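# Place the red foam block inside the tote by the door

## Task

Get the red foam block into the tote near the door so it sits fully inside, with no part over the tote's rim. It must stay there with the robot no longer holding or propping it. The robot must not tip over or finish leaning, or the attempt fails.

## Robot and tools

ROBOT. A Hello Robot Stretch 3. It has a two-wheel base (0.33 m long, 0.34 m wide), a lift that moves the arm up and down a mast, and one telescoping arm that points to the robot's RIGHT. It ends in a wrist (yaw, pitch, roll) and a two-finger gripper. The arm cannot reach forward, so to move the gripper forward you drive the base. The base cannot drive sideways. On-the-spot turns pivot about the point midway between the drive wheels, 0.05 m behind the front edge. With the arm retracted and the wrist folded, a turn sweeps a circle of radius 0.28 m. An unfolded, level gripper reaches past that circle.

FRAMES. Base frame: origin on the floor between the drive wheels, x forward, y left, z up. The odometry frame is the base frame where the scene began. hand_pose is reported in the base frame, at the point where the closed fingertips meet. With all wrist joints at 0, its x axis points up, y back along the arm toward the mast, and z toward the robot's rear.

execute_actions. Argument "actions" is a list holding one action, or none (an empty list only returns state and images). Argument "cameras" lists any of head_camera, nav_camera, wrist_camera, all. If it is omitted, null or ["all"], you get every camera; [] gives none. The "pictures" line gives the order of the returned images. An action may contain:
- "base": exactly one relative command. {"translate_m": d} drives straight d metres from the current spot, -1 to 1, forward positive. {"rotate_rad": d} turns in place d radians, -3.2 to 3.2, left (counter-clockwise seen from above) positive.
- "joints": absolute targets by name. lift_m 0 to 1.1 m is the arm height. arm_m 0 to 0.52 m is the extension. wrist_yaw_rad -1.345 to 4.42: 0 points along the arm, positive swings toward the front, 3.0 folds over the base. wrist_pitch_rad -1.57 to 0.451: 0 is level, negative points the fingertips down. wrist_roll_rad -2.911 to 2.911: 0 means the fingers are side by side and level. gripper_m -0.089 to 0.179, larger is wider. The real fingertip gap is smaller than this value, by 0.007 m nearly closed and 0.025 m fully open, and it is zero below 0.007. head_pan_rad -3.953 to 1.73: 0 is forward, positive is left, -1.57 looks along the arm. head_tilt_rad -1.53 to 0.419: negative looks down. The tolerances for "done" are 0.004 for lift, arm and gripper, 0.02 for the yaw, roll and head joints, and 0.05 for pitch.
- "contact_limits": only {"arm_m": effort}, a motor_effort percentage from 1 to 100. The arm stops (contact_stop) when its effort reaches about that level. Values too low stop it at once, and values above the maximum are cut. The limit also caps the arm's holding force until the next action.
Base and joint motions start together. A joint or the base you leave out may still be pushing toward an earlier target. Unknown keys or out-of-range values make the whole call be rejected, and nothing moves. If a result reports a stop, the remaining execute_actions, wait and finished_scene calls in that reply are skipped.

wait: "seconds" 0 to 10. Nothing new is commanded, and it returns state and images like an empty action.

zoom_image: "camera" (head_camera, nav_camera or wrist_camera) and "region" [x0, y0, x1, y1] in pixels of that camera's latest full image, measured from the top-left. The region can be at most 504 by 504. It gives a closer view.

finished_scene: "scene" is the current scene's number. It ends the scene for good once the last command has been held, and the result says whether the goal was met.

RESULT LINES. base_status / joint_status: "done" means the target was reached; for the base it means the wheels turned the full amount, even if they slipped. "off_target" means it stopped short and may still be pushing. After contact_stop, time_out or torque_fault, the old target is dropped. The arm and lift stop on firm contact and then go slack until commanded again. A slack lift can sink under load, and closing the fingers on a surface pushes it up. The base, wrist and head have no contact stop. on_its_own covers uncommanded joints; "held at" there is the held target, not the actual position. motor_effort is a percentage, positive toward higher values, with the peak in brackets. It is noisy and biased; a positive wheel effort pushes forward. lidar_m: 12 distances from the base origin, in 30-degree sectors. The 1st is straight ahead, then they go counter-clockwise (4th left, 7th behind, 10th right). "-" means nothing seen. The lidar scans at 0.17 m height over 0.15 to 12 m, misses clear things, and can be blocked by the robot itself. wrist_depth_mm (45 to 1000) and head_depth_mm (280 to 4000, from the sideways head image) are 7x7 grids of median depth. base_odometry comes from the wheels and counts slip as travel. turned_by_wheels and turned_by_imu give the turn since the last result. base_tilt in degrees is positive when leaning forward or right. head_camera and nav_camera turn with the head; wrist_camera rides on the gripper. Each result lists camera calibration changes.

SPEED. Fast driving (0.30 m/s, 1.9 rad/s) only happens when the arm is stowed: lift_m below 0.30, arm_m below 0.03, wrist_yaw_rad above 2.54. Otherwise the base is limited to 0.10 m/s and 0.63 rad/s.

GRIPPING. Command gripper_m below the block's width to grasp; lower means a firmer squeeze. To let go, open to at least 0.02 above where contact happened. Readings do not confirm a hold, so check with the cameras. Too hard a squeeze triggers a stall guard that eases off.

AVOID. Fold or unfold the wrist only with lift_m 0.32 to 0.95, wrist_pitch_rad -0.4 and roll near 0; once folded, the lift may go down to 0.25. With yaw below -0.4, keep pitch at -0.5 or lower. Pushing the arm into something fixed with the gripper above about 0.45 m can tip the robot, and more so with a raised contact limit or a second push. Do not drive while holding or pushing something that will not move. If the robot snags, reverse the last move in small steps, pull the gripper free, and lower the lift to about 0.2 if it stays tipped. Long hard pushes switch a wrist servo off for 10 s. Drops, slams and hard hits are penalized. The world keeps running while you think, so be decisive.

Each tool is called after "Emit:" by a JSON object that holds its "fn" and its "kwargs".

## Session

I'll start by looking at the current state and the camera images.

Emit:
{"fn": "execute_actions", "kwargs": {"actions": []}}

Scene clock: 0.00 s.
base_odometry: x=+0.000 y=+0.000 heading=+0.000 (m, m, rad; odometry frame)
turned_by_wheels: +0.000 (rad since the last result)
turned_by_imu: +0.000 (rad since the last result)
base_tilt: forward=-1.0 right=-1.6 (deg)
lidar_m: 0.93 1.25 1.45 1.09 0.93 0.93 1.06 1.80 2.20 0.95 0.81 0.81
head_depth_mm: 822 828 830 835 845 849 850 / 902 906 911 918 926 930 933 / 1666 999 1005 1016 1021 1031 1038 / 1819 1116 1121 1130 1144 1153 1161 / 1885 1267 1270 1282 1298 1308 1321 / 1764 1716 1466 1483 1496 1510 1528 / 1643 1637 1611 1630 1607 1596 1597
base_status: not commanded
joint_positions: lift_m=+0.348 arm_m=-0.001 wrist_yaw_rad=+2.961 wrist_pitch_rad=-0.334 wrist_roll_rad=+0.017 gripper_m=+0.037 head_pan_rad=+0.003 head_tilt_rad=-0.020
joint_status: not commanded
motor_effort: left_wheel=+0 right_wheel=+0 lift_m=+31 arm_m=+0 wrist_yaw_rad=+0 wrist_pitch_rad=+8 wrist_roll_rad=+0 gripper_m=+0 head_pan_rad=+0 head_tilt_rad=+1 (%)
hand_pose: x=+0.0209 y=+0.0862 z=+0.3802 quat_wxyz=(+0.181, +0.710, +0.053, +0.678) (m; base frame)
wrist_depth_mm: 702 - - - - - - / 725 - - - - - - / 770 - - - - - - / 790 890 - - 999 - - / 754 779 - 785 825 786 788 / 625 635 - 624 643 629 641 / 515 534 558 535 529 543 540
pictures: head_camera (sideways: a quarter turn clockwise sets it upright), nav_camera (sideways: a quarter turn counterclockwise sets it upright), wrist_camera
Images, in order (width x height): head_camera 896x504, nav_camera 672x504, wrist_camera 644x364.

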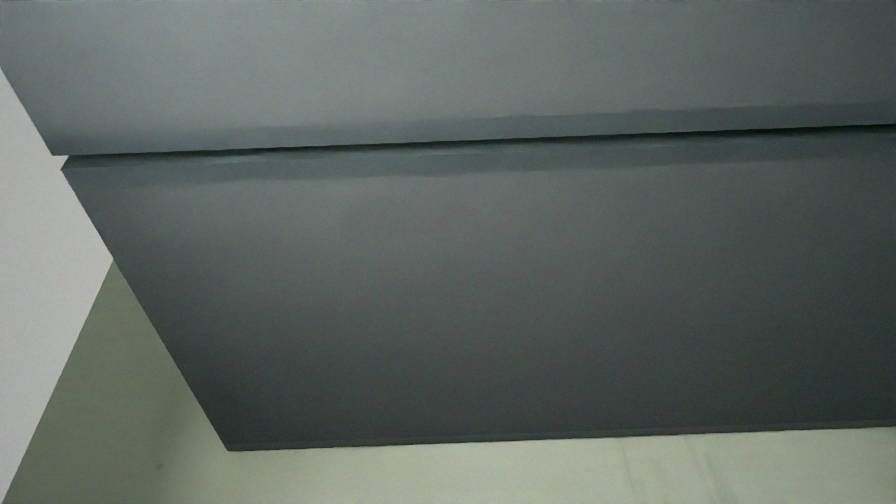

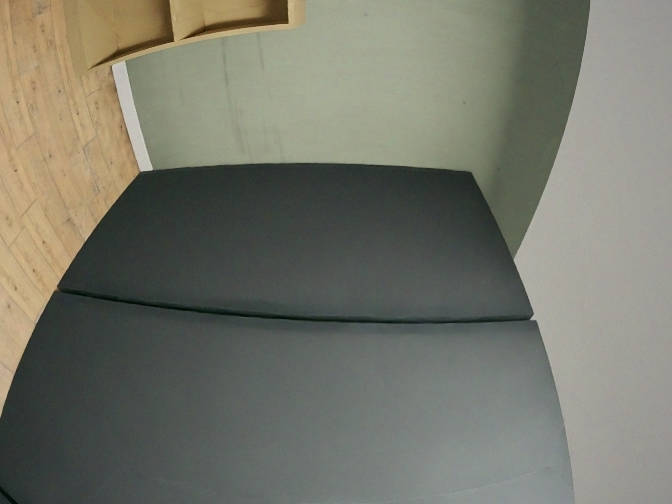

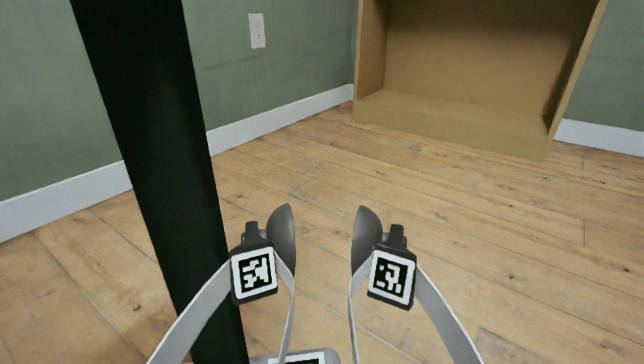

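Emit:
{"fn": "execute_actions", "kwargs": {"actions": [{"joints": {"head_pan_rad": 1.57, "head_tilt_rad": -0.5}}], "cameras": ["head_camera", "nav_camera"]}}

Emit:
{"fn": "execute_actions", "kwargs": {"actions": [{"joints": {"head_pan_rad": -1.57, "head_tilt_rad": -0.5}}], "cameras": ["head_camera", "nav_camera"]}}

Emit:
{"fn": "execute_actions", "kwargs": {"actions": [{"joints": {"head_pan_rad": -3.14, "head_tilt_rad": -0.5}}], "cameras": ["head_camera", "nav_camera"]}}

Scene clock: 11.97 s.
base_odometry: x=+0.000 y=+0.000 heading=+0.000 (m, m, rad; odometry frame)
turned_by_wheels: +0.000 (rad since the last result)
turned_by_imu: +0.000 (rad since the last result)
base_tilt: forward=-0.9 right=-1.5 (deg)
lidar_m: 0.93 1.25 1.45 1.09 0.93 0.93 1.06 1.80 2.20 0.95 0.81 0.81
head_depth_mm: 1451 1529 1481 1589 1800 1596 1303 / 1403 1542 1699 1838 1920 1612 1316 / 1244 1355 1475 1621 1804 1628 1326 / 1123 1204 1303 1422 1563 1583 1336 / 1017 1092 1172 1264 1373 1497 1345 / 932 992 1063 1131 1227 1323 1345 / 863 914 970 1032 1110 1208 -
base_status: not commanded
joint_positions: lift_m=+0.348 arm_m=-0.001 wrist_yaw_rad=+2.961 wrist_pitch_rad=-0.334 wrist_roll_rad=+0.017 gripper_m=+0.037 head_pan_rad=+1.563 head_tilt_rad=-0.494
joint_status: all done
motor_effort: left_wheel=+0(0) right_wheel=+0(0) lift_m=+32(31) arm_m=+0(0) wrist_yaw_rad=+0(0) wrist_pitch_rad=+8(8) wrist_roll_rad=+0(0) gripper_m=-1(1) head_pan_rad=+5(46) head_tilt_rad=-3(29) (%)
hand_pose: x=+0.0209 y=+0.0862 z=+0.3802 quat_wxyz=(+0.181, +0.710, +0.053, +0.678) (m; base frame)
wrist_depth_mm: 692 - - - - - - / 739 - - - - - - / 759 - - - - - - / 781 901 - 987 - - - / 755 782 - 778 818 784 774 / 623 624 - 633 633 636 643 / 533 528 559 542 532 536 533
pictures: head_camera (sideways: a quarter turn clockwise sets it upright), nav_camera (sideways: a quarter turn counterclockwise sets it upright)
camera_calibration (this result's frames):
head_camera: T_world_to_cam=[[-0.0474659, -0.467734, -0.882594, 1.17144], [-0.997554, -0.023188, 0.0659371, -0.0772651], [-0.0513066, 0.883565, -0.46549, 0.564339], [0, 0, 0, 1]] pos_world=[0.00748183, 0.0475032, 1.3017]
nav_camera: T_world_to_cam=[[-0.0419359, 0.505707, 0.861685, -1.07925], [0.998634, 0.0481111, 0.0203654, 0.0177389], [-0.0311577, 0.861363, -0.507034, 0.613046], [0, 0, 0, 1]] pos_world=[-0.043873, 0.0168772, 1.24045]
Images, in order (width x height): head_camera 896x504, nav_camera 672x504.

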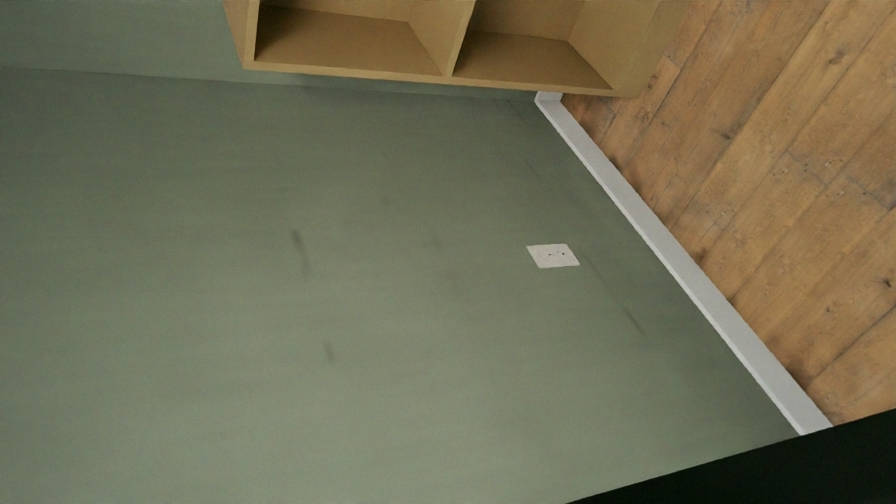

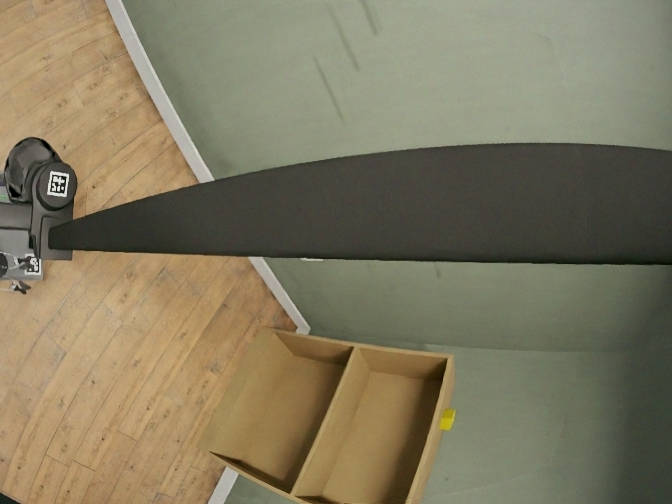

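Scene clock: 13.97 s.
base_odometry: x=+0.000 y=+0.000 heading=+0.000 (m, m, rad; odometry frame)
turned_by_wheels: +0.000 (rad since the last result)
turned_by_imu: +0.000 (rad since the last result)
base_tilt: forward=-1.2 right=-1.5 (deg)
lidar_m: 0.93 1.25 1.45 1.09 0.93 0.93 1.06 1.80 2.20 0.95 0.81 0.81
head_depth_mm: 2091 2245 2430 2578 2036 1597 1309 / 1173 1287 1440 1622 1883 1603 1317 / 1050 1139 1243 1374 1525 1574 1324 / 945 1023 1103 1199 1322 1466 1332 / 866 926 994 1069 1166 1277 1321 / 795 847 902 973 1036 1137 1247 / 736 779 827 884 951 1017 1095
base_status: not commanded
joint_positions: lift_m=+0.348 arm_m=-0.001 wrist_yaw_rad=+2.961 wrist_pitch_rad=-0.334 wrist_roll_rad=+0.017 gripper_m=+0.037 head_pan_rad=-1.563 head_tilt_rad=-0.494
joint_status: all done
motor_effort: left_wheel=+0(0) right_wheel=+0(0) lift_m=+31(31) arm_m=+0(1) wrist_yaw_rad=+0(0) wrist_pitch_rad=+8(8) wrist_roll_rad=+0(0) gripper_m=-1(1) head_pan_rad=-4(46) head_tilt_rad=-3(3) (%)
hand_pose: x=+0.0209 y=+0.0862 z=+0.3802 quat_wxyz=(+0.181, +0.710, +0.053, +0.678) (m; base frame)
wrist_depth_mm: 703 - - - - - - / 738 - - - - - - / 760 - - - - - - / 801 918 - - - - - / 754 762 - 777 816 788 766 / 633 617 - 636 630 631 637 / 528 532 550 537 532 534 532
pictures: head_camera (sideways: a quarter turn clockwise sets it upright), nav_camera (sideways: a quarter turn counterclockwise sets it upright)
camera_calibration (this result's frames):
head_camera: T_world_to_cam=[[0.0399455, 0.468652, -0.882479, 1.17076], [0.997053, 0.0391911, 0.0659447, -0.0894422], [0.0654905, -0.882513, -0.465706, 0.563908], [0, 0, 0, 1]] pos_world=[0.00548136, -0.0475192, 1.30169]
nav_camera: T_world_to_cam=[[0.0500546, -0.505179, 0.861562, -1.07965], [-0.997733, -0.0641494, 0.0203517, 0.0299347], [0.0449874, -0.860627, -0.507245, 0.612856], [0, 0, 0, 1]] pos_world=[0.0563376, -0.0160574, 1.24045]
Images, in order (width x height): head_camera 896x504, nav_camera 672x504.

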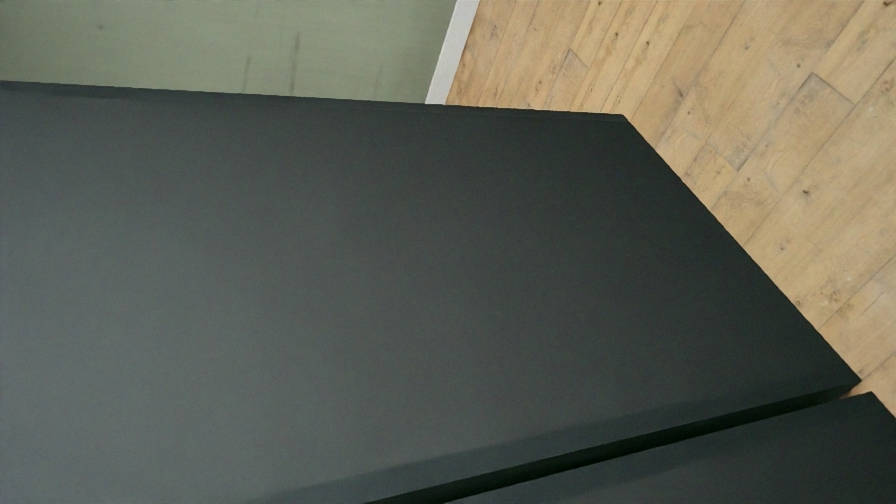

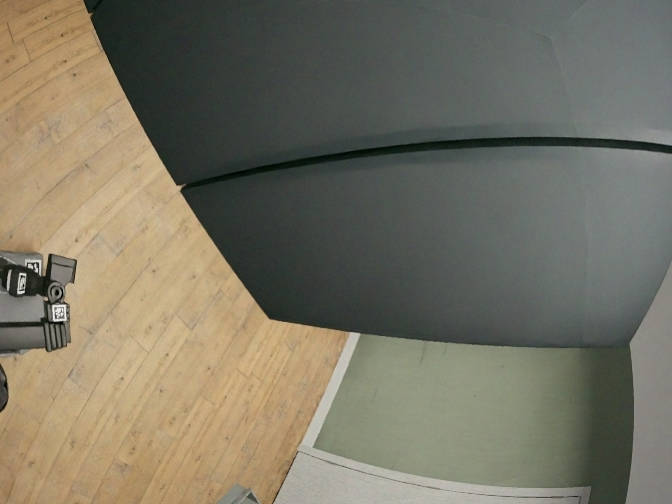

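Scene clock: 15.30 s.
base_odometry: x=+0.000 y=+0.000 heading=+0.000 (m, m, rad; odometry frame)
turned_by_wheels: +0.000 (rad since the last result)
turned_by_imu: +0.000 (rad since the last result)
base_tilt: forward=-1.1 right=-1.5 (deg)
lidar_m: 0.93 1.25 1.46 1.09 0.93 0.93 1.06 1.79 2.20 0.95 0.81 0.81
head_depth_mm: 845 914 987 1071 1168 1289 1299 / 908 997 1083 1180 1304 1440 1320 / 986 1093 1195 1328 1474 1567 1326 / 1076 1214 1327 1496 1698 1623 1331 / 1220 1361 1515 1730 1940 1641 1339 / 1374 1543 1745 2040 2109 1653 1346 / 1558 1782 2078 2430 2166 1661 1355
base_status: not commanded
joint_positions: lift_m=+0.348 arm_m=-0.001 wrist_yaw_rad=+2.961 wrist_pitch_rad=-0.334 wrist_roll_rad=+0.017 gripper_m=+0.037 head_pan_rad=-3.133 head_tilt_rad=-0.494
joint_status: all done
motor_effort: left_wheel=-1(0) right_wheel=+0(0) lift_m=+31(31) arm_m=-1(0) wrist_yaw_rad=+0(0) wrist_pitch_rad=+8(8) wrist_roll_rad=+0(0) gripper_m=-1(1) head_pan_rad=-4(47) head_tilt_rad=-2(2) (%)
hand_pose: x=+0.0209 y=+0.0862 z=+0.3802 quat_wxyz=(+0.181, +0.710, +0.053, +0.678) (m; base frame)
wrist_depth_mm: 689 - - - - - - / 739 - - - - - - / 763 - - - - - - / 780 902 998 - 994 - - / 773 769 - 771 819 780 790 / 627 633 - 640 649 646 636 / 533 532 548 534 539 536 541
pictures: head_camera (sideways: a quarter turn clockwise sets it upright), nav_camera (sideways: a quarter turn counterclockwise sets it upright)
camera_calibration (this result's frames):
head_camera: T_world_to_cam=[[0.468703, -0.0395731, -0.882469, 1.16813], [0.0399817, -0.997022, 0.0659454, -0.0836049], [-0.88245, -0.0661914, -0.465725, 0.569715], [0, 0, 0, 1]] pos_world=[-0.0414197, 0.000580913, 1.30169]
nav_camera: T_world_to_cam=[[-0.505158, -0.0504561, 0.861551, -1.07625], [-0.0649424, 0.997681, 0.0203504, 0.0242462], [-0.86058, -0.045671, -0.507264, 0.618404], [0, 0, 0, 1]] pos_world=[-0.00991607, -0.0502503, 1.24045]
Images, in order (width x height): head_camera 896x504, nav_camera 672x504.

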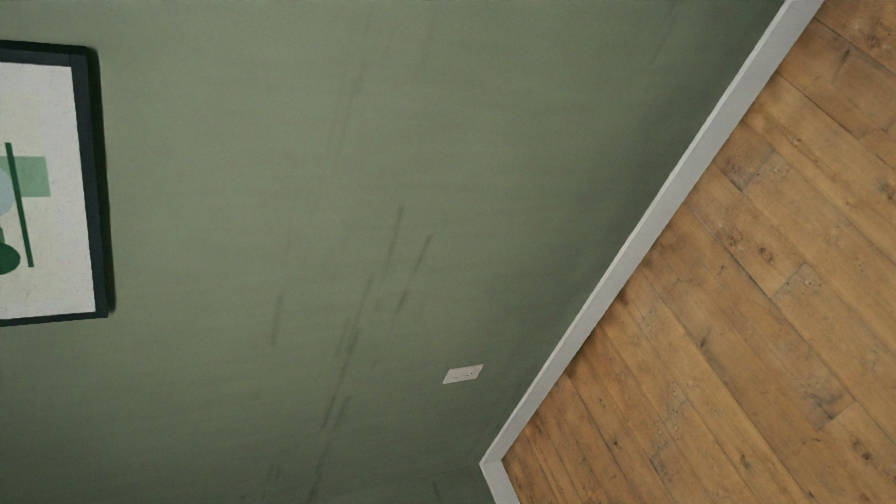

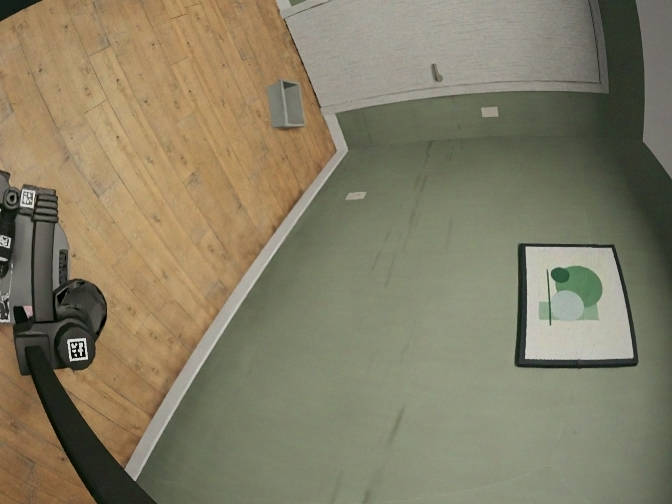

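Emit:
{"fn": "execute_actions", "kwargs": {"actions": [{"joints": {"head_pan_rad": -2.35, "head_tilt_rad": -0.45}}], "cameras": ["head_camera", "nav_camera"]}}

Emit:
{"fn": "execute_actions", "kwargs": {"actions": [{"joints": {"head_pan_rad": 0.85, "head_tilt_rad": -0.35}}], "cameras": ["head_camera", "nav_camera"]}}

Scene clock: 22.10 s.
base_odometry: x=+0.000 y=+0.000 heading=+0.000 (m, m, rad; odometry frame)
turned_by_wheels: +0.000 (rad since the last result)
turned_by_imu: +0.000 (rad since the last result)
base_tilt: forward=-1.2 right=-1.5 (deg)
lidar_m: 0.92 1.25 1.45 1.09 0.93 0.93 1.06 1.79 2.20 0.95 0.81 0.81
head_depth_mm: 1918 2052 2252 2444 2141 1648 1345 / 1873 2033 2226 2422 2052 1658 1349 / 1881 2044 2219 2438 2120 1680 1366 / 1898 2048 2225 2414 2213 1688 1371 / 1909 2036 2204 2455 2228 1702 1382 / 1901 2050 2234 2460 2264 1717 1385 / 1904 2043 2224 2474 2271 1736 1405
base_status: not commanded
joint_positions: lift_m=+0.348 arm_m=-0.001 wrist_yaw_rad=+2.961 wrist_pitch_rad=-0.334 wrist_roll_rad=+0.017 gripper_m=+0.037 head_pan_rad=-2.357 head_tilt_rad=-0.458
joint_status: all done
motor_effort: left_wheel=+0(0) right_wheel=+0(0) lift_m=+31(31) arm_m=-1(1) wrist_yaw_rad=-1(0) wrist_pitch_rad=+8(8) wrist_roll_rad=+0(0) gripper_m=+0(1) head_pan_rad=+4(46) head_tilt_rad=+4(8) (%)
hand_pose: x=+0.0209 y=+0.0862 z=+0.3802 quat_wxyz=(+0.181, +0.710, +0.053, +0.678) (m; base frame)
wrist_depth_mm: 711 - - - - - - / 737 - - - - - - / 766 - - - - - - / 805 896 - - - 999 - / 765 776 - 766 820 774 781 / 615 626 - 637 640 635 633 / 527 525 541 547 534 542 533
pictures: head_camera (sideways: a quarter turn clockwise sets it upright), nav_camera (sideways: a quarter turn counterclockwise sets it upright)
camera_calibration (this result's frames):
head_camera: T_world_to_cam=[[0.339913, 0.277457, -0.898597, 1.18996], [0.728209, -0.682286, 0.0647924, -0.0863051], [-0.595123, -0.67639, -0.433964, 0.526634], [0, 0, 0, 1]] pos_world=[-0.0282213, -0.0328368, 1.30342]
nav_camera: T_world_to_cam=[[-0.303425, -0.367774, 0.87902, -1.10026], [-0.744306, 0.667465, 0.0223378, 0.025802], [-0.59493, -0.647482, -0.476262, 0.576446], [0, 0, 0, 1]] pos_world=[0.0283019, -0.0486326, 1.24112]
Images, in order (width x height): head_camera 896x504, nav_camera 672x504.

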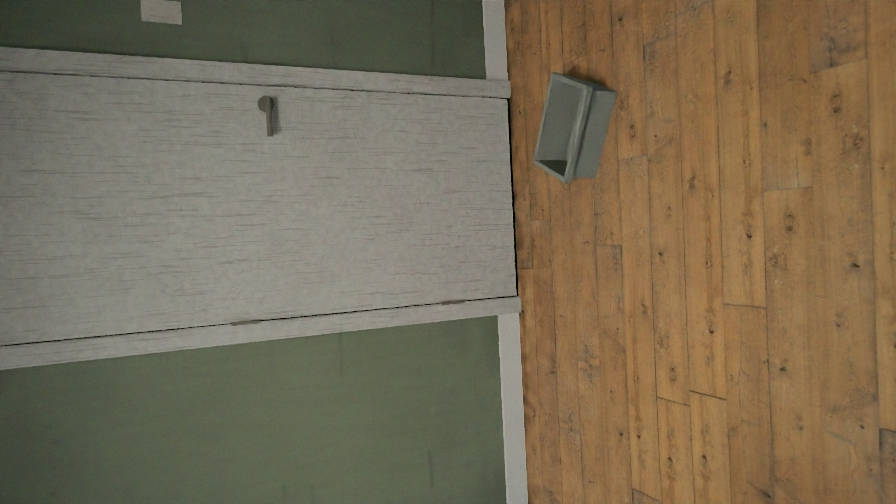

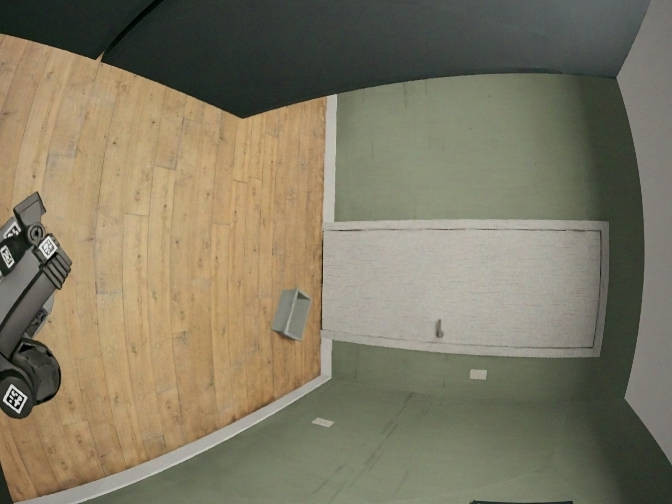

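Scene clock: 24.13 s.
base_odometry: x=+0.000 y=+0.000 heading=+0.000 (m, m, rad; odometry frame)
turned_by_wheels: +0.000 (rad since the last result)
turned_by_imu: +0.000 (rad since the last result)
base_tilt: forward=-1.0 right=-1.5 (deg)
lidar_m: 0.93 1.25 1.45 1.09 0.93 0.93 1.06 1.79 2.20 0.95 0.81 0.81
head_depth_mm: 1309 1389 1500 1586 1719 1807 1468 / 1329 1408 1498 1601 1731 1801 1468 / 1335 1414 1485 1561 1603 1718 1469 / 1338 1430 1496 1575 1632 1726 1486 / 1346 1425 1507 1604 1631 1767 1493 / 1352 1441 1502 1600 1661 1764 1494 / 1363 1457 1517 1588 1573 1676 1524
base_status: not commanded
joint_positions: lift_m=+0.348 arm_m=-0.001 wrist_yaw_rad=+2.961 wrist_pitch_rad=-0.334 wrist_roll_rad=+0.017 gripper_m=+0.037 head_pan_rad=+0.843 head_tilt_rad=-0.359
joint_status: all done
motor_effort: left_wheel=-1(1) right_wheel=+0(0) lift_m=+31(31) arm_m=-1(1) wrist_yaw_rad=+0(0) wrist_pitch_rad=+8(8) wrist_roll_rad=+0(0) gripper_m=+0(1) head_pan_rad=+5(46) head_tilt_rad=+5(15) (%)
hand_pose: x=+0.0209 y=+0.0862 z=+0.3802 quat_wxyz=(+0.181, +0.710, +0.053, +0.678) (m; base frame)
wrist_depth_mm: 694 - - - - - - / 735 - - - - - - / 758 - - - - - - / 785 899 - 994 - - - / 770 771 - 774 835 785 784 / 616 610 - 623 630 648 635 / 531 532 547 538 537 532 538
pictures: head_camera (sideways: a quarter turn clockwise sets it upright), nav_camera (sideways: a quarter turn counterclockwise sets it upright)
camera_calibration (this result's frames):
head_camera: T_world_to_cam=[[-0.262652, -0.228973, -0.937329, 1.24418], [-0.770947, 0.633955, 0.0611653, -0.0724462], [0.580219, 0.738697, -0.343035, 0.401135], [0, 0, 0, 1]] pos_world=[0.0381861, 0.034493, 1.30824]
nav_camera: T_world_to_cam=[[0.222117, 0.318311, 0.921598, -1.15902], [0.780354, -0.624725, 0.0276984, 0.00951944], [0.584561, 0.71302, -0.387157, 0.453301], [0, 0, 0, 1]] pos_world=[-0.0149736, 0.051662, 1.24338]
Images, in order (width x height): head_camera 896x504, nav_camera 672x504.

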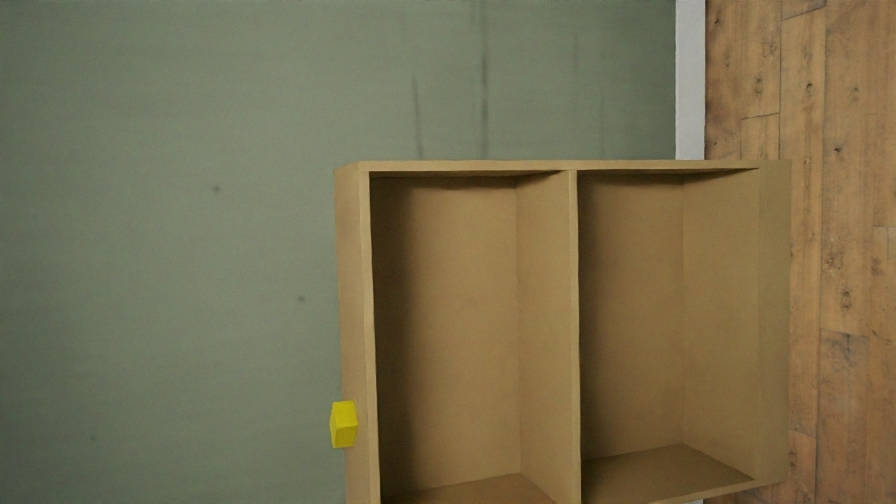

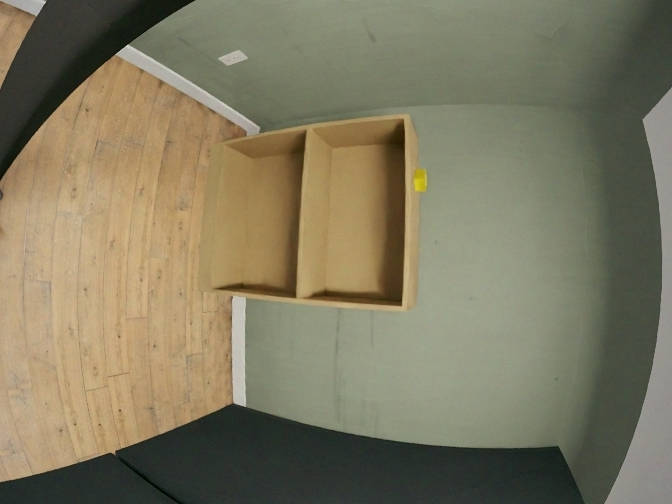

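Emit:
{"fn": "execute_actions", "kwargs": {"actions": [{"joints": {"lift_m": 0.26, "head_pan_rad": 0.0, "head_tilt_rad": -0.5}}], "cameras": []}}

Emit:
{"fn": "execute_actions", "kwargs": {"actions": [{"base": {"rotate_rad": -2.09}}], "cameras": ["nav_camera"]}}

Scene clock: 59.33 s.
base_odometry: x=+0.000 y=+0.000 heading=+0.000 (m, m, rad; odometry frame)
turned_by_wheels: +0.000 (rad since the last result)
turned_by_imu: +0.000 (rad since the last result)
base_tilt: forward=-1.2 right=-1.6 (deg)
lidar_m: 0.93 1.25 1.46 1.09 0.93 0.93 1.06 1.79 2.20 0.95 0.81 0.81
head_depth_mm: 734 787 846 920 1006 1103 1228 / 792 852 928 1012 1114 1244 1297 / 865 937 1037 1139 1273 1430 1333 / 945 1036 1150 1280 1450 1584 1339 / 1055 1166 1308 1479 1706 1643 1341 / 1182 1316 1502 1736 1945 1662 1359 / 1339 1502 1621 1727 1857 1673 1372
base_status: not commanded
joint_positions: lift_m=+0.260 arm_m=-0.001 wrist_yaw_rad=+2.961 wrist_pitch_rad=-0.335 wrist_roll_rad=+0.017 gripper_m=+0.037 head_pan_rad=+0.007 head_tilt_rad=-0.494
joint_status: all done
motor_effort: left_wheel=-1(0) right_wheel=+0(0) lift_m=+25(26) arm_m=-1(1) wrist_yaw_rad=+0(1) wrist_pitch_rad=+9(9) wrist_roll_rad=+0(0) gripper_m=+0(0) head_pan_rad=-4(47) head_tilt_rad=-3(16) (%)
hand_pose: x=+0.0209 y=+0.0861 z=+0.2919 quat_wxyz=(+0.181, +0.710, +0.053, +0.678) (m; base frame)
wrist_depth_mm: 685 - - - - - - / 743 - - - - - - / 765 - - - - - - / 760 826 817 822 803 814 845 / 625 624 - 624 661 634 637 / 511 510 - 526 510 509 511 / 441 - - - 434 441 435
pictures: none
No camera images: the call's "cameras" was empty. Leave "cameras" out to get every camera's image.

Scene clock: 61.87 s.
base_odometry: x=+0.000 y=+0.000 heading=-2.090 (m, m, rad; odometry frame)
turned_by_wheels: -2.090 (rad since the last result)
turned_by_imu: -2.104 (rad since the last result)
base_tilt: forward=-1.0 right=-1.5 (deg)
lidar_m: 2.19 0.95 0.81 0.81 0.92 1.25 1.47 1.09 0.93 0.93 1.06 1.78
head_depth_mm: 1796 1959 2099 2322 1952 1598 1310 / 1840 2013 2191 2396 2062 1605 1323 / 1903 2069 2250 2470 2076 1626 1329 / 1967 2125 2302 2546 2095 1627 1338 / 2009 2199 2436 2607 2140 1640 1349 / 2090 2284 2486 2718 1975 1660 1356 / 2118 2257 1361 1393 1425 1472 1365
base_status: done
joint_positions: lift_m=+0.260 arm_m=-0.001 wrist_yaw_rad=+2.961 wrist_pitch_rad=-0.335 wrist_roll_rad=+0.017 gripper_m=+0.037 head_pan_rad=+0.007 head_tilt_rad=-0.495
joint_status: not commanded
motor_effort: left_wheel=+3(12) right_wheel=-3(9) lift_m=+25(25) arm_m=-1(1) wrist_yaw_rad=+0(0) wrist_pitch_rad=+9(9) wrist_roll_rad=+1(0) gripper_m=-1(1) head_pan_rad=-4(4) head_tilt_rad=-2(3) (%)
hand_pose: x=+0.0209 y=+0.0861 z=+0.2919 quat_wxyz=(+0.181, +0.710, +0.053, +0.678) (m; base frame)
wrist_depth_mm: 850 - 833 783 749 748 708 / 940 - 861 831 826 807 770 / - - 939 925 896 867 827 / 814 819 811 832 835 839 827 / 629 633 - 632 658 633 630 / 518 512 - 515 512 526 512 / 443 - - - 439 436 438
pictures: nav_camera (sideways: a quarter turn counterclockwise sets it upright)
camera_calibration (this result's frames):
nav_camera: T_world_to_cam=[[0.505705, 0.0495208, 0.861284, -1.08207], [0.0630997, -0.9978, 0.0203209, 0.0235037], [0.860396, 0.0440704, -0.507717, 0.608496], [0, 0, 0, 1]] pos_world=[0.0221771, 0.0502202, 1.24044]
Images, in order (width x height): nav_camera 672x504.

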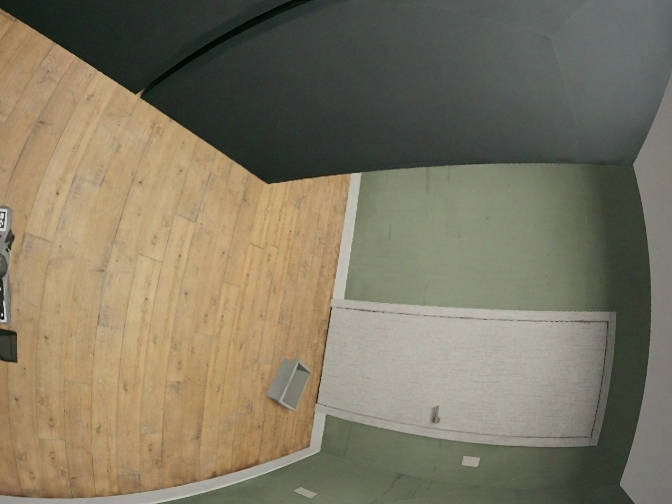

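Emit:
{"fn": "execute_actions", "kwargs": {"actions": [{"base": {"translate_m": 1.0}}], "cameras": []}}

Emit:
{"fn": "execute_actions", "kwargs": {"actions": [{"base": {"translate_m": 0.7}, "joints": {"head_pan_rad": 1.3, "head_tilt_rad": -0.4}}], "cameras": ["head_camera", "nav_camera"]}}

Scene clock: 71.30 s.
base_odometry: x=-0.496 y=-0.868 heading=-2.090 (m, m, rad; odometry frame)
turned_by_wheels: +0.000 (rad since the last result)
turned_by_imu: -0.003 (rad since the last result)
base_tilt: forward=-1.1 right=-1.6 (deg)
lidar_m: 1.20 1.41 0.58 0.58 0.66 1.10 2.24 1.37 1.16 1.16 1.33 1.22
head_depth_mm: 971 1049 1143 1253 1378 1505 1314 / 1000 1087 1184 1287 1443 1546 1322 / 1035 1121 1229 1352 1517 1612 1329 / 1061 1156 1267 1409 1569 1642 1328 / 1091 1190 1314 1447 1624 1648 1347 / 1122 1229 1352 1510 1692 1667 1363 / 1145 1257 1396 1558 1768 1676 1368
base_status: done
joint_positions: lift_m=+0.260 arm_m=-0.001 wrist_yaw_rad=+2.961 wrist_pitch_rad=-0.335 wrist_roll_rad=+0.017 gripper_m=+0.037 head_pan_rad=+0.007 head_tilt_rad=-0.495
joint_status: not commanded
motor_effort: left_wheel=+3(11) right_wheel=-3(6) lift_m=+25(25) arm_m=-1(1) wrist_yaw_rad=+0(0) wrist_pitch_rad=+9(9) wrist_roll_rad=+0(0) gripper_m=-1(0) head_pan_rad=-4(3) head_tilt_rad=-2(2) (%)
hand_pose: x=+0.0209 y=+0.0861 z=+0.2919 quat_wxyz=(+0.181, +0.710, +0.053, +0.678) (m; base frame)
wrist_depth_mm: 611 - 573 567 544 561 - / 662 - 618 607 589 - - / 723 - 678 667 641 - - / 773 768 737 731 693 825 822 / 637 627 - 619 661 640 644 / 512 517 - 514 522 517 514 / 444 - - - 443 439 440
pictures: none
No camera images: the call's "cameras" was empty. Leave "cameras" out to get every camera's image.

Scene clock: 75.33 s.
base_odometry: x=-0.843 y=-1.476 heading=-2.089 (m, m, rad; odometry frame)
turned_by_wheels: +0.000 (rad since the last result)
turned_by_imu: -0.002 (rad since the last result)
base_tilt: forward=-1.1 right=-1.6 (deg)
lidar_m: 0.55 0.63 1.05 0.88 0.64 0.79 2.83 1.57 1.33 1.09 0.62 0.53
head_depth_mm: 1473 1519 1566 1625 1682 1627 1395 / 2144 2234 2310 2452 2216 1757 1398 / 3032 3214 3430 3506 2363 1774 1416 / 3064 3307 3484 3624 2366 1774 1421 / 3038 3259 3514 3621 2407 1793 1425 / 3024 3237 3475 3668 2447 1815 1452 / 3006 3270 3495 3519 2458 1835 1165
base_status: done
joint_positions: lift_m=+0.260 arm_m=-0.001 wrist_yaw_rad=+2.961 wrist_pitch_rad=-0.335 wrist_roll_rad=+0.017 gripper_m=+0.037 head_pan_rad=+1.293 head_tilt_rad=-0.409
joint_status: all done
motor_effort: left_wheel=+3(12) right_wheel=-4(8) lift_m=+25(25) arm_m=-1(1) wrist_yaw_rad=+0(0) wrist_pitch_rad=+9(9) wrist_roll_rad=+0(0) gripper_m=-1(0) head_pan_rad=+4(47) head_tilt_rad=+4(13) (%)
hand_pose: x=+0.0209 y=+0.0861 z=+0.2919 quat_wxyz=(+0.181, +0.710, +0.053, +0.678) (m; base frame)
wrist_depth_mm: 445 - - - - - 708 / 483 - - - - - 677 / 536 - - - - - 688 / 590 575 822 832 845 814 654 / 614 610 - 635 657 636 610 / 513 511 - 523 527 528 513 / 452 - - - 434 437 432
pictures: head_camera (sideways: a quarter turn clockwise sets it upright), nav_camera (sideways: a quarter turn counterclockwise sets it upright)
camera_calibration (this result's frames):
head_camera: T_world_to_cam=[[-0.14943, -0.364446, -0.919157, 1.21977], [-0.969131, 0.238347, 0.0630495, -0.0736863], [0.1961, 0.900205, -0.388812, 0.463052], [0, 0, 0, 1]] pos_world=[0.0200534, 0.0452612, 1.30584]
nav_camera: T_world_to_cam=[[0.0738387, 0.426459, 0.901488, -1.13187], [0.974782, -0.221748, 0.0250584, 0.0117721], [0.21059, 0.876904, -0.432078, 0.514039], [0, 0, 0, 1]] pos_world=[-0.0361504, 0.0345458, 1.24218]
Images, in order (width x height): head_camera 896x504, nav_camera 672x504.

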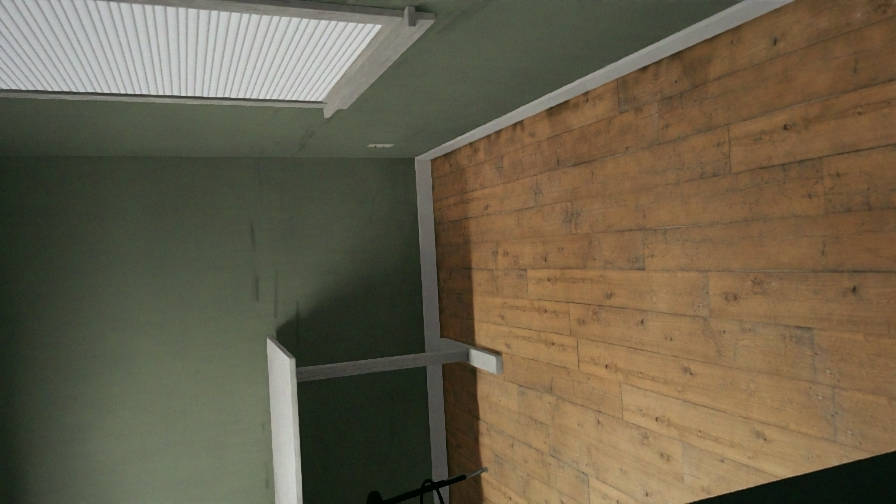

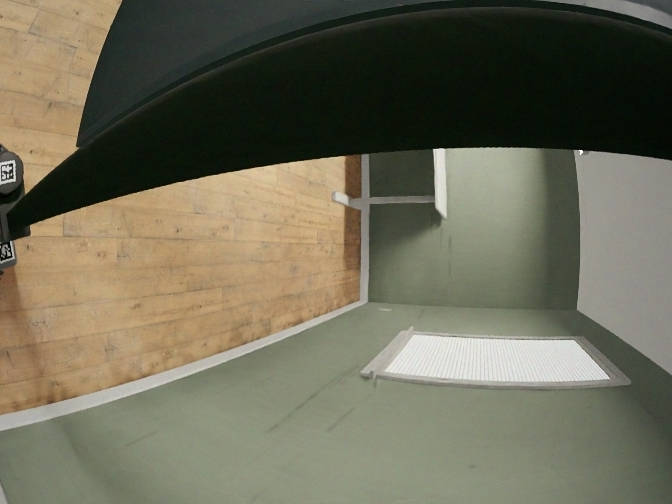

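Emit:
{"fn": "execute_actions", "kwargs": {"actions": [{"base": {"rotate_rad": 1.38}, "joints": {"head_pan_rad": 0.5, "head_tilt_rad": -0.4}}], "cameras": []}}

Emit:
{"fn": "execute_actions", "kwargs": {"actions": [{"base": {"translate_m": 1.0}}], "cameras": ["head_camera", "nav_camera"]}}

Scene clock: 83.67 s.
base_odometry: x=-0.843 y=-1.476 heading=-0.710 (m, m, rad; odometry frame)
turned_by_wheels: +1.380 (rad since the last result)
turned_by_imu: +1.389 (rad since the last result)
base_tilt: forward=-1.2 right=-1.6 (deg)
lidar_m: 2.59 0.59 0.62 1.95 1.80 1.36 1.33 0.72 0.53 0.53 0.58 0.82
head_depth_mm: 3041 3226 3472 3441 2317 1744 1398 / 3282 3448 3562 3269 2331 1740 1410 / 748 797 857 924 997 1097 1202 / 634 672 711 755 807 866 932 / 551 577 609 640 678 717 787 / 487 508 540 582 644 731 848 / 469 514 567 635 720 829 981
base_status: done
joint_positions: lift_m=+0.260 arm_m=-0.001 wrist_yaw_rad=+2.961 wrist_pitch_rad=-0.335 wrist_roll_rad=+0.017 gripper_m=+0.037 head_pan_rad=+0.507 head_tilt_rad=-0.408
joint_status: all done
motor_effort: left_wheel=-3(10) right_wheel=+4(9) lift_m=+25(25) arm_m=-1(1) wrist_yaw_rad=-1(0) wrist_pitch_rad=+9(9) wrist_roll_rad=+0(0) gripper_m=+0(1) head_pan_rad=-4(46) head_tilt_rad=+4(5) (%)
hand_pose: x=+0.0209 y=+0.0860 z=+0.2919 quat_wxyz=(+0.181, +0.710, +0.053, +0.678) (m; base frame)
wrist_depth_mm: - - - - - 607 459 / - - - - - 611 482 / - - - - - 625 529 / 808 812 818 812 825 626 597 / 615 646 - 630 665 635 623 / 516 508 - 517 513 516 517 / 443 - - - 437 440 430
pictures: none
No camera images: the call's "cameras" was empty. Leave "cameras" out to get every camera's image.

Scene clock: 88.67 s.
base_odometry: x=-0.084 y=-2.128 heading=-0.710 (m, m, rad; odometry frame)
turned_by_wheels: +0.000 (rad since the last result)
turned_by_imu: -0.003 (rad since the last result)
base_tilt: forward=-1.1 right=-1.6 (deg)
lidar_m: 2.03 2.16 3.00 1.26 0.40 0.55 1.94 0.81 0.61 0.59 0.62 0.89
head_depth_mm: 2106 2265 2007 2562 2194 1734 1405 / 2224 2378 2481 2800 2324 1746 1402 / 2375 2542 2644 2942 2350 1756 1417 / 2570 2766 2853 3092 2361 1780 1428 / 2672 2917 3082 3247 2431 1801 1434 / 2873 3159 3520 3607 2429 1819 1440 / 3148 3433 3830 3821 2443 1838 1449
base_status: done
joint_positions: lift_m=+0.260 arm_m=-0.001 wrist_yaw_rad=+2.961 wrist_pitch_rad=-0.335 wrist_roll_rad=+0.017 gripper_m=+0.037 head_pan_rad=+0.507 head_tilt_rad=-0.408
joint_status: not commanded
motor_effort: left_wheel=-3(8) right_wheel=+3(10) lift_m=+25(25) arm_m=-1(1) wrist_yaw_rad=+0(0) wrist_pitch_rad=+9(9) wrist_roll_rad=+0(0) gripper_m=+0(0) head_pan_rad=-4(4) head_tilt_rad=+4(4) (%)
hand_pose: x=+0.0209 y=+0.0860 z=+0.2919 quat_wxyz=(+0.181, +0.710, +0.053, +0.678) (m; base frame)
wrist_depth_mm: 347 - - - - - - / 372 - - - - - - / 402 - - - - - - / 436 453 771 864 834 819 823 / 487 496 - 635 660 639 645 / 518 512 - 520 512 522 519 / 451 - - - 437 433 436
pictures: head_camera (sideways: a quarter turn clockwise sets it upright), nav_camera (sideways: a quarter turn counterclockwise sets it upright)
camera_calibration (this result's frames):
head_camera: T_world_to_cam=[[-0.362763, -0.151472, -0.919489, 1.2215], [-0.516345, 0.854059, 0.0630183, -0.0764079], [0.775752, 0.497634, -0.388032, 0.458501], [0, 0, 0, 1]] pos_world=[0.0479796, 0.0221146, 1.30589]
nav_camera: T_world_to_cam=[[0.353225, 0.248785, 0.901853, -1.13405], [0.532016, -0.846362, 0.0251043, 0.0144131], [0.76954, 0.470932, -0.431314, 0.509635], [0, 0, 0, 1]] pos_world=[0.000724623, 0.0543305, 1.2422]
Images, in order (width x height): head_camera 896x504, nav_camera 672x504.

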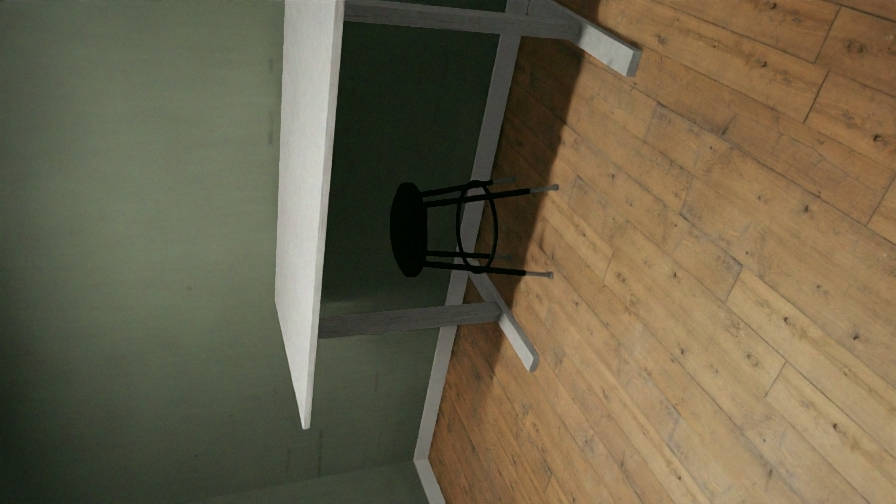

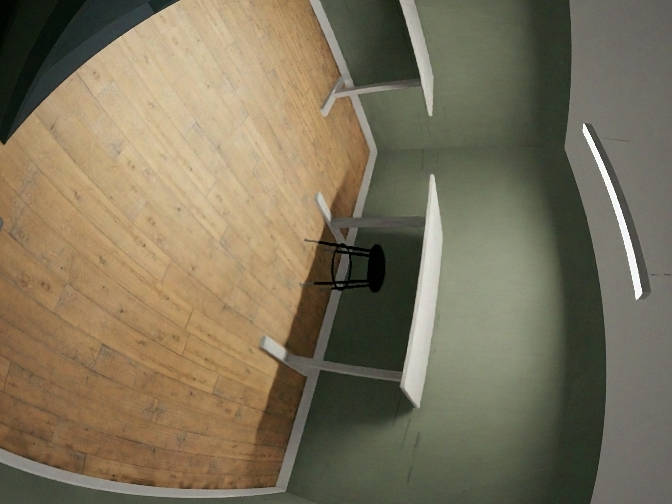

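Emit:
{"fn": "execute_actions", "kwargs": {"actions": [{"joints": {"head_pan_rad": 1.25, "head_tilt_rad": -0.3}}], "cameras": ["head_camera", "nav_camera"]}}

Scene clock: 94.13 s.
base_odometry: x=-0.084 y=-2.128 heading=-0.710 (m, m, rad; odometry frame)
turned_by_wheels: +0.000 (rad since the last result)
turned_by_imu: +0.000 (rad since the last result)
base_tilt: forward=-1.0 right=-1.6 (deg)
lidar_m: 2.03 2.17 3.00 1.26 0.40 0.55 1.94 0.81 0.61 0.59 0.63 0.89
head_depth_mm: 3243 3381 3619 3756 2699 1965 1521 / 3141 3251 3437 3659 2731 1980 1536 / 3046 3211 3364 3579 2773 1987 1542 / 2958 3098 3187 3459 2818 2030 1553 / 2877 3059 3149 3322 2880 2016 1567 / 2801 2926 3091 3265 2861 2008 1557 / 2736 2836 2868 2147 1333 1300 1033
base_status: not commanded
joint_positions: lift_m=+0.260 arm_m=-0.001 wrist_yaw_rad=+2.961 wrist_pitch_rad=-0.335 wrist_roll_rad=+0.017 gripper_m=+0.037 head_pan_rad=+1.243 head_tilt_rad=-0.310
joint_status: all done
motor_effort: left_wheel=-3(3) right_wheel=+3(3) lift_m=+25(25) arm_m=-2(1) wrist_yaw_rad=+0(0) wrist_pitch_rad=+9(9) wrist_roll_rad=+0(0) gripper_m=+0(0) head_pan_rad=+5(45) head_tilt_rad=+5(14) (%)
hand_pose: x=+0.0209 y=+0.0860 z=+0.2919 quat_wxyz=(+0.181, +0.710, +0.053, +0.678) (m; base frame)
wrist_depth_mm: 349 - - - - - - / 378 - - - - - - / 405 - - - - - - / 445 442 803 820 821 835 830 / 490 501 - 631 675 631 646 / 503 518 - 519 515 519 514 / 448 - - - 438 437 437
pictures: head_camera (sideways: a quarter turn clockwise sets it upright), nav_camera (sideways: a quarter turn counterclockwise sets it upright)
camera_calibration (this result's frames):
head_camera: T_world_to_cam=[[-0.137799, -0.269241, -0.953163, 1.26409], [-0.957914, 0.280895, 0.0591412, -0.0686744], [0.251816, 0.921199, -0.296617, 0.342728], [0, 0, 0, 1]] pos_world=[0.022102, 0.043915, 1.3106]
nav_camera: T_world_to_cam=[[0.0659079, 0.336428, 0.9394, -1.1813], [0.961574, -0.272874, 0.0302607, 0.00507627], [0.266518, 0.901308, -0.341484, 0.395804], [0, 0, 0, 1]] pos_world=[-0.0325132, 0.0420658, 1.24472]
Images, in order (width x height): head_camera 896x504, nav_camera 672x504.

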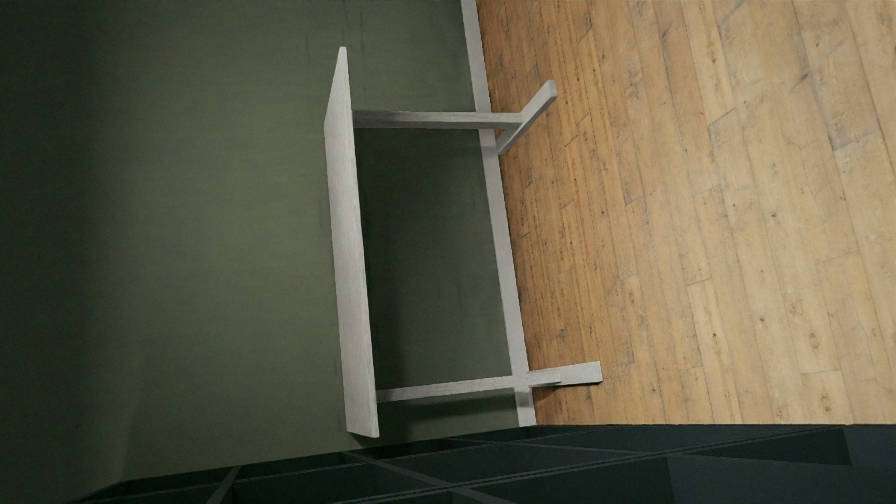

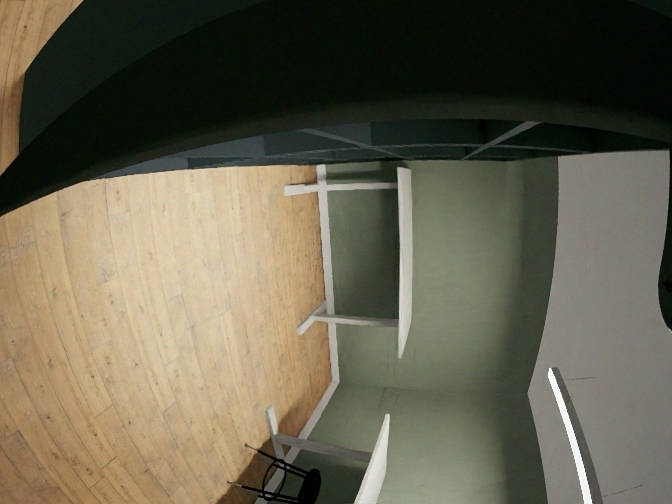

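Emit:
{"fn": "execute_actions", "kwargs": {"actions": [{"base": {"translate_m": 0.55}, "joints": {"head_pan_rad": -2.1, "head_tilt_rad": -0.3}}], "cameras": []}}

Emit:
{"fn": "execute_actions", "kwargs": {"actions": [{"base": {"rotate_rad": -1.62}}], "cameras": ["head_camera", "nav_camera"]}}

Scene clock: 115.67 s.
base_odometry: x=+0.333 y=-2.486 heading=-0.710 (m, m, rad; odometry frame)
turned_by_wheels: +0.000 (rad since the last result)
turned_by_imu: -0.002 (rad since the last result)
base_tilt: forward=-1.1 right=-1.5 (deg)
lidar_m: 1.48 1.49 2.21 2.35 1.56 0.78 2.03 0.84 0.64 0.62 0.65 0.92
head_depth_mm: 671 711 755 801 861 927 1004 / 635 670 709 752 807 857 919 / 603 635 670 710 754 800 856 / 574 601 633 668 708 750 800 / 548 572 602 634 666 688 749 / 518 535 556 585 617 652 702 / 491 513 538 567 595 625 647
base_status: done
joint_positions: lift_m=+0.260 arm_m=-0.001 wrist_yaw_rad=+2.961 wrist_pitch_rad=-0.335 wrist_roll_rad=+0.017 gripper_m=+0.037 head_pan_rad=-2.093 head_tilt_rad=-0.310
joint_status: all done
motor_effort: left_wheel=-3(8) right_wheel=+3(10) lift_m=+25(25) arm_m=-1(1) wrist_yaw_rad=+0(0) wrist_pitch_rad=+9(9) wrist_roll_rad=+0(0) gripper_m=+0(1) head_pan_rad=-3(46) head_tilt_rad=+4(3) (%)
hand_pose: x=+0.0209 y=+0.0860 z=+0.2918 quat_wxyz=(+0.181, +0.710, +0.053, +0.678) (m; base frame)
wrist_depth_mm: - - - - - - - / - - - - - - - / 980 - - - - - - / 790 801 820 825 837 832 848 / 616 635 - 640 663 644 637 / 513 517 - 514 519 523 515 / 444 - - - 436 443 435
pictures: none
No camera images: the call's "cameras" was empty. Leave "cameras" out to get every camera's image.

Scene clock: 117.83 s.
base_odometry: x=+0.333 y=-2.486 heading=-2.330 (m, m, rad; odometry frame)
turned_by_wheels: -1.620 (rad since the last result)
turned_by_imu: -1.631 (rad since the last result)
base_tilt: forward=-1.1 right=-1.6 (deg)
lidar_m: 0.62 0.64 0.87 1.89 1.48 1.79 2.75 1.41 0.78 2.46 0.89 0.64
head_depth_mm: 1369 1345 1518 1180 1590 1247 1426 / 1283 1253 1430 1092 1547 1157 1442 / 1203 1179 1338 1119 1469 1165 1351 / 1134 704 746 796 838 911 977 / 713 773 844 929 1040 1171 1348 / 903 1006 2793 3012 2766 2047 1574 / 2541 2684 2769 2894 2914 2041 1595
base_status: done
joint_positions: lift_m=+0.260 arm_m=-0.001 wrist_yaw_rad=+2.961 wrist_pitch_rad=-0.335 wrist_roll_rad=+0.017 gripper_m=+0.037 head_pan_rad=-2.093 head_tilt_rad=-0.309
joint_status: not commanded
motor_effort: left_wheel=+3(13) right_wheel=-3(9) lift_m=+25(25) arm_m=-1(1) wrist_yaw_rad=+0(0) wrist_pitch_rad=+9(9) wrist_roll_rad=+0(0) gripper_m=-1(1) head_pan_rad=-4(4) head_tilt_rad=+5(5) (%)
hand_pose: x=+0.0209 y=+0.0860 z=+0.2918 quat_wxyz=(+0.181, +0.710, +0.053, +0.678) (m; base frame)
wrist_depth_mm: - - - - - 832 598 / - - - - - 851 599 / - - - - - 859 601 / 788 826 813 807 818 786 609 / 628 623 - 627 663 644 588 / 515 498 - 515 524 519 524 / 440 - - - 436 437 439
pictures: head_camera (sideways: a quarter turn clockwise sets it upright), nav_camera (sideways: a quarter turn counterclockwise sets it upright)
camera_calibration (this result's frames):
head_camera: T_world_to_cam=[[0.186704, 0.236567, -0.953508, 1.26256], [0.885569, -0.460734, 0.0590919, -0.0798555], [-0.425334, -0.85543, -0.295517, 0.345426], [0, 0, 0, 1]] pos_world=[-0.0180852, -0.039984, 1.31066]
nav_camera: T_world_to_cam=[[-0.129166, -0.316398, 0.939792, -1.18062], [-0.890659, 0.45366, 0.0303201, 0.0162976], [-0.435939, -0.833117, -0.3404, 0.398678], [0, 0, 0, 1]] pos_world=[0.035819, -0.0487946, 1.24476]
Images, in order (width x height): head_camera 896x504, nav_camera 672x504.

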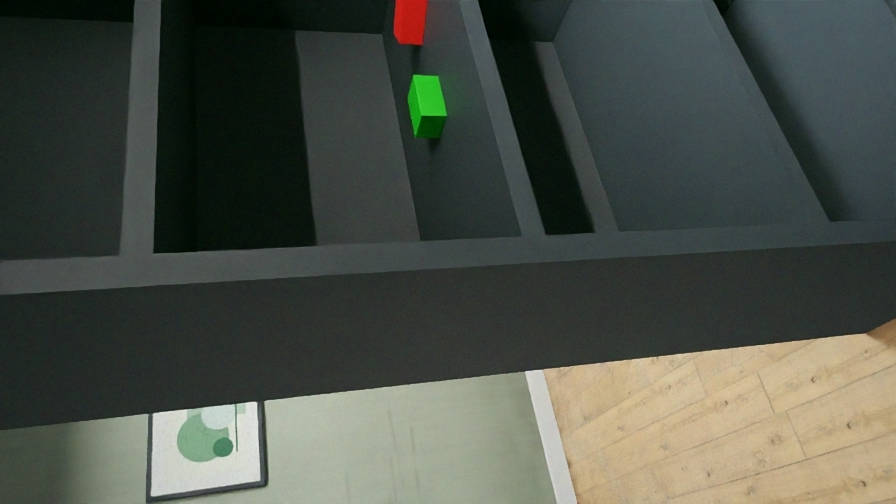

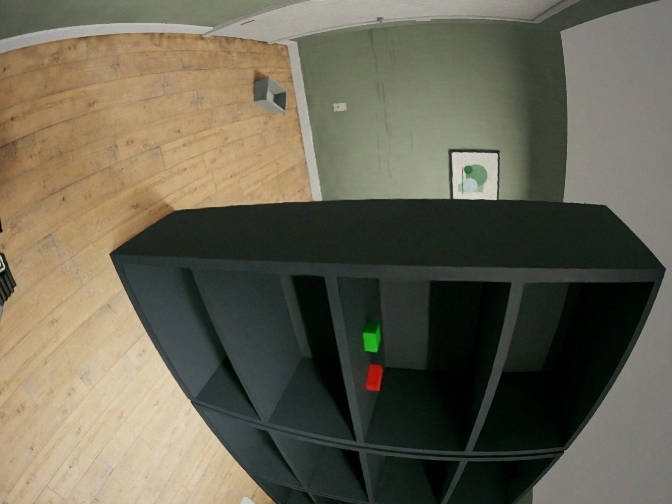

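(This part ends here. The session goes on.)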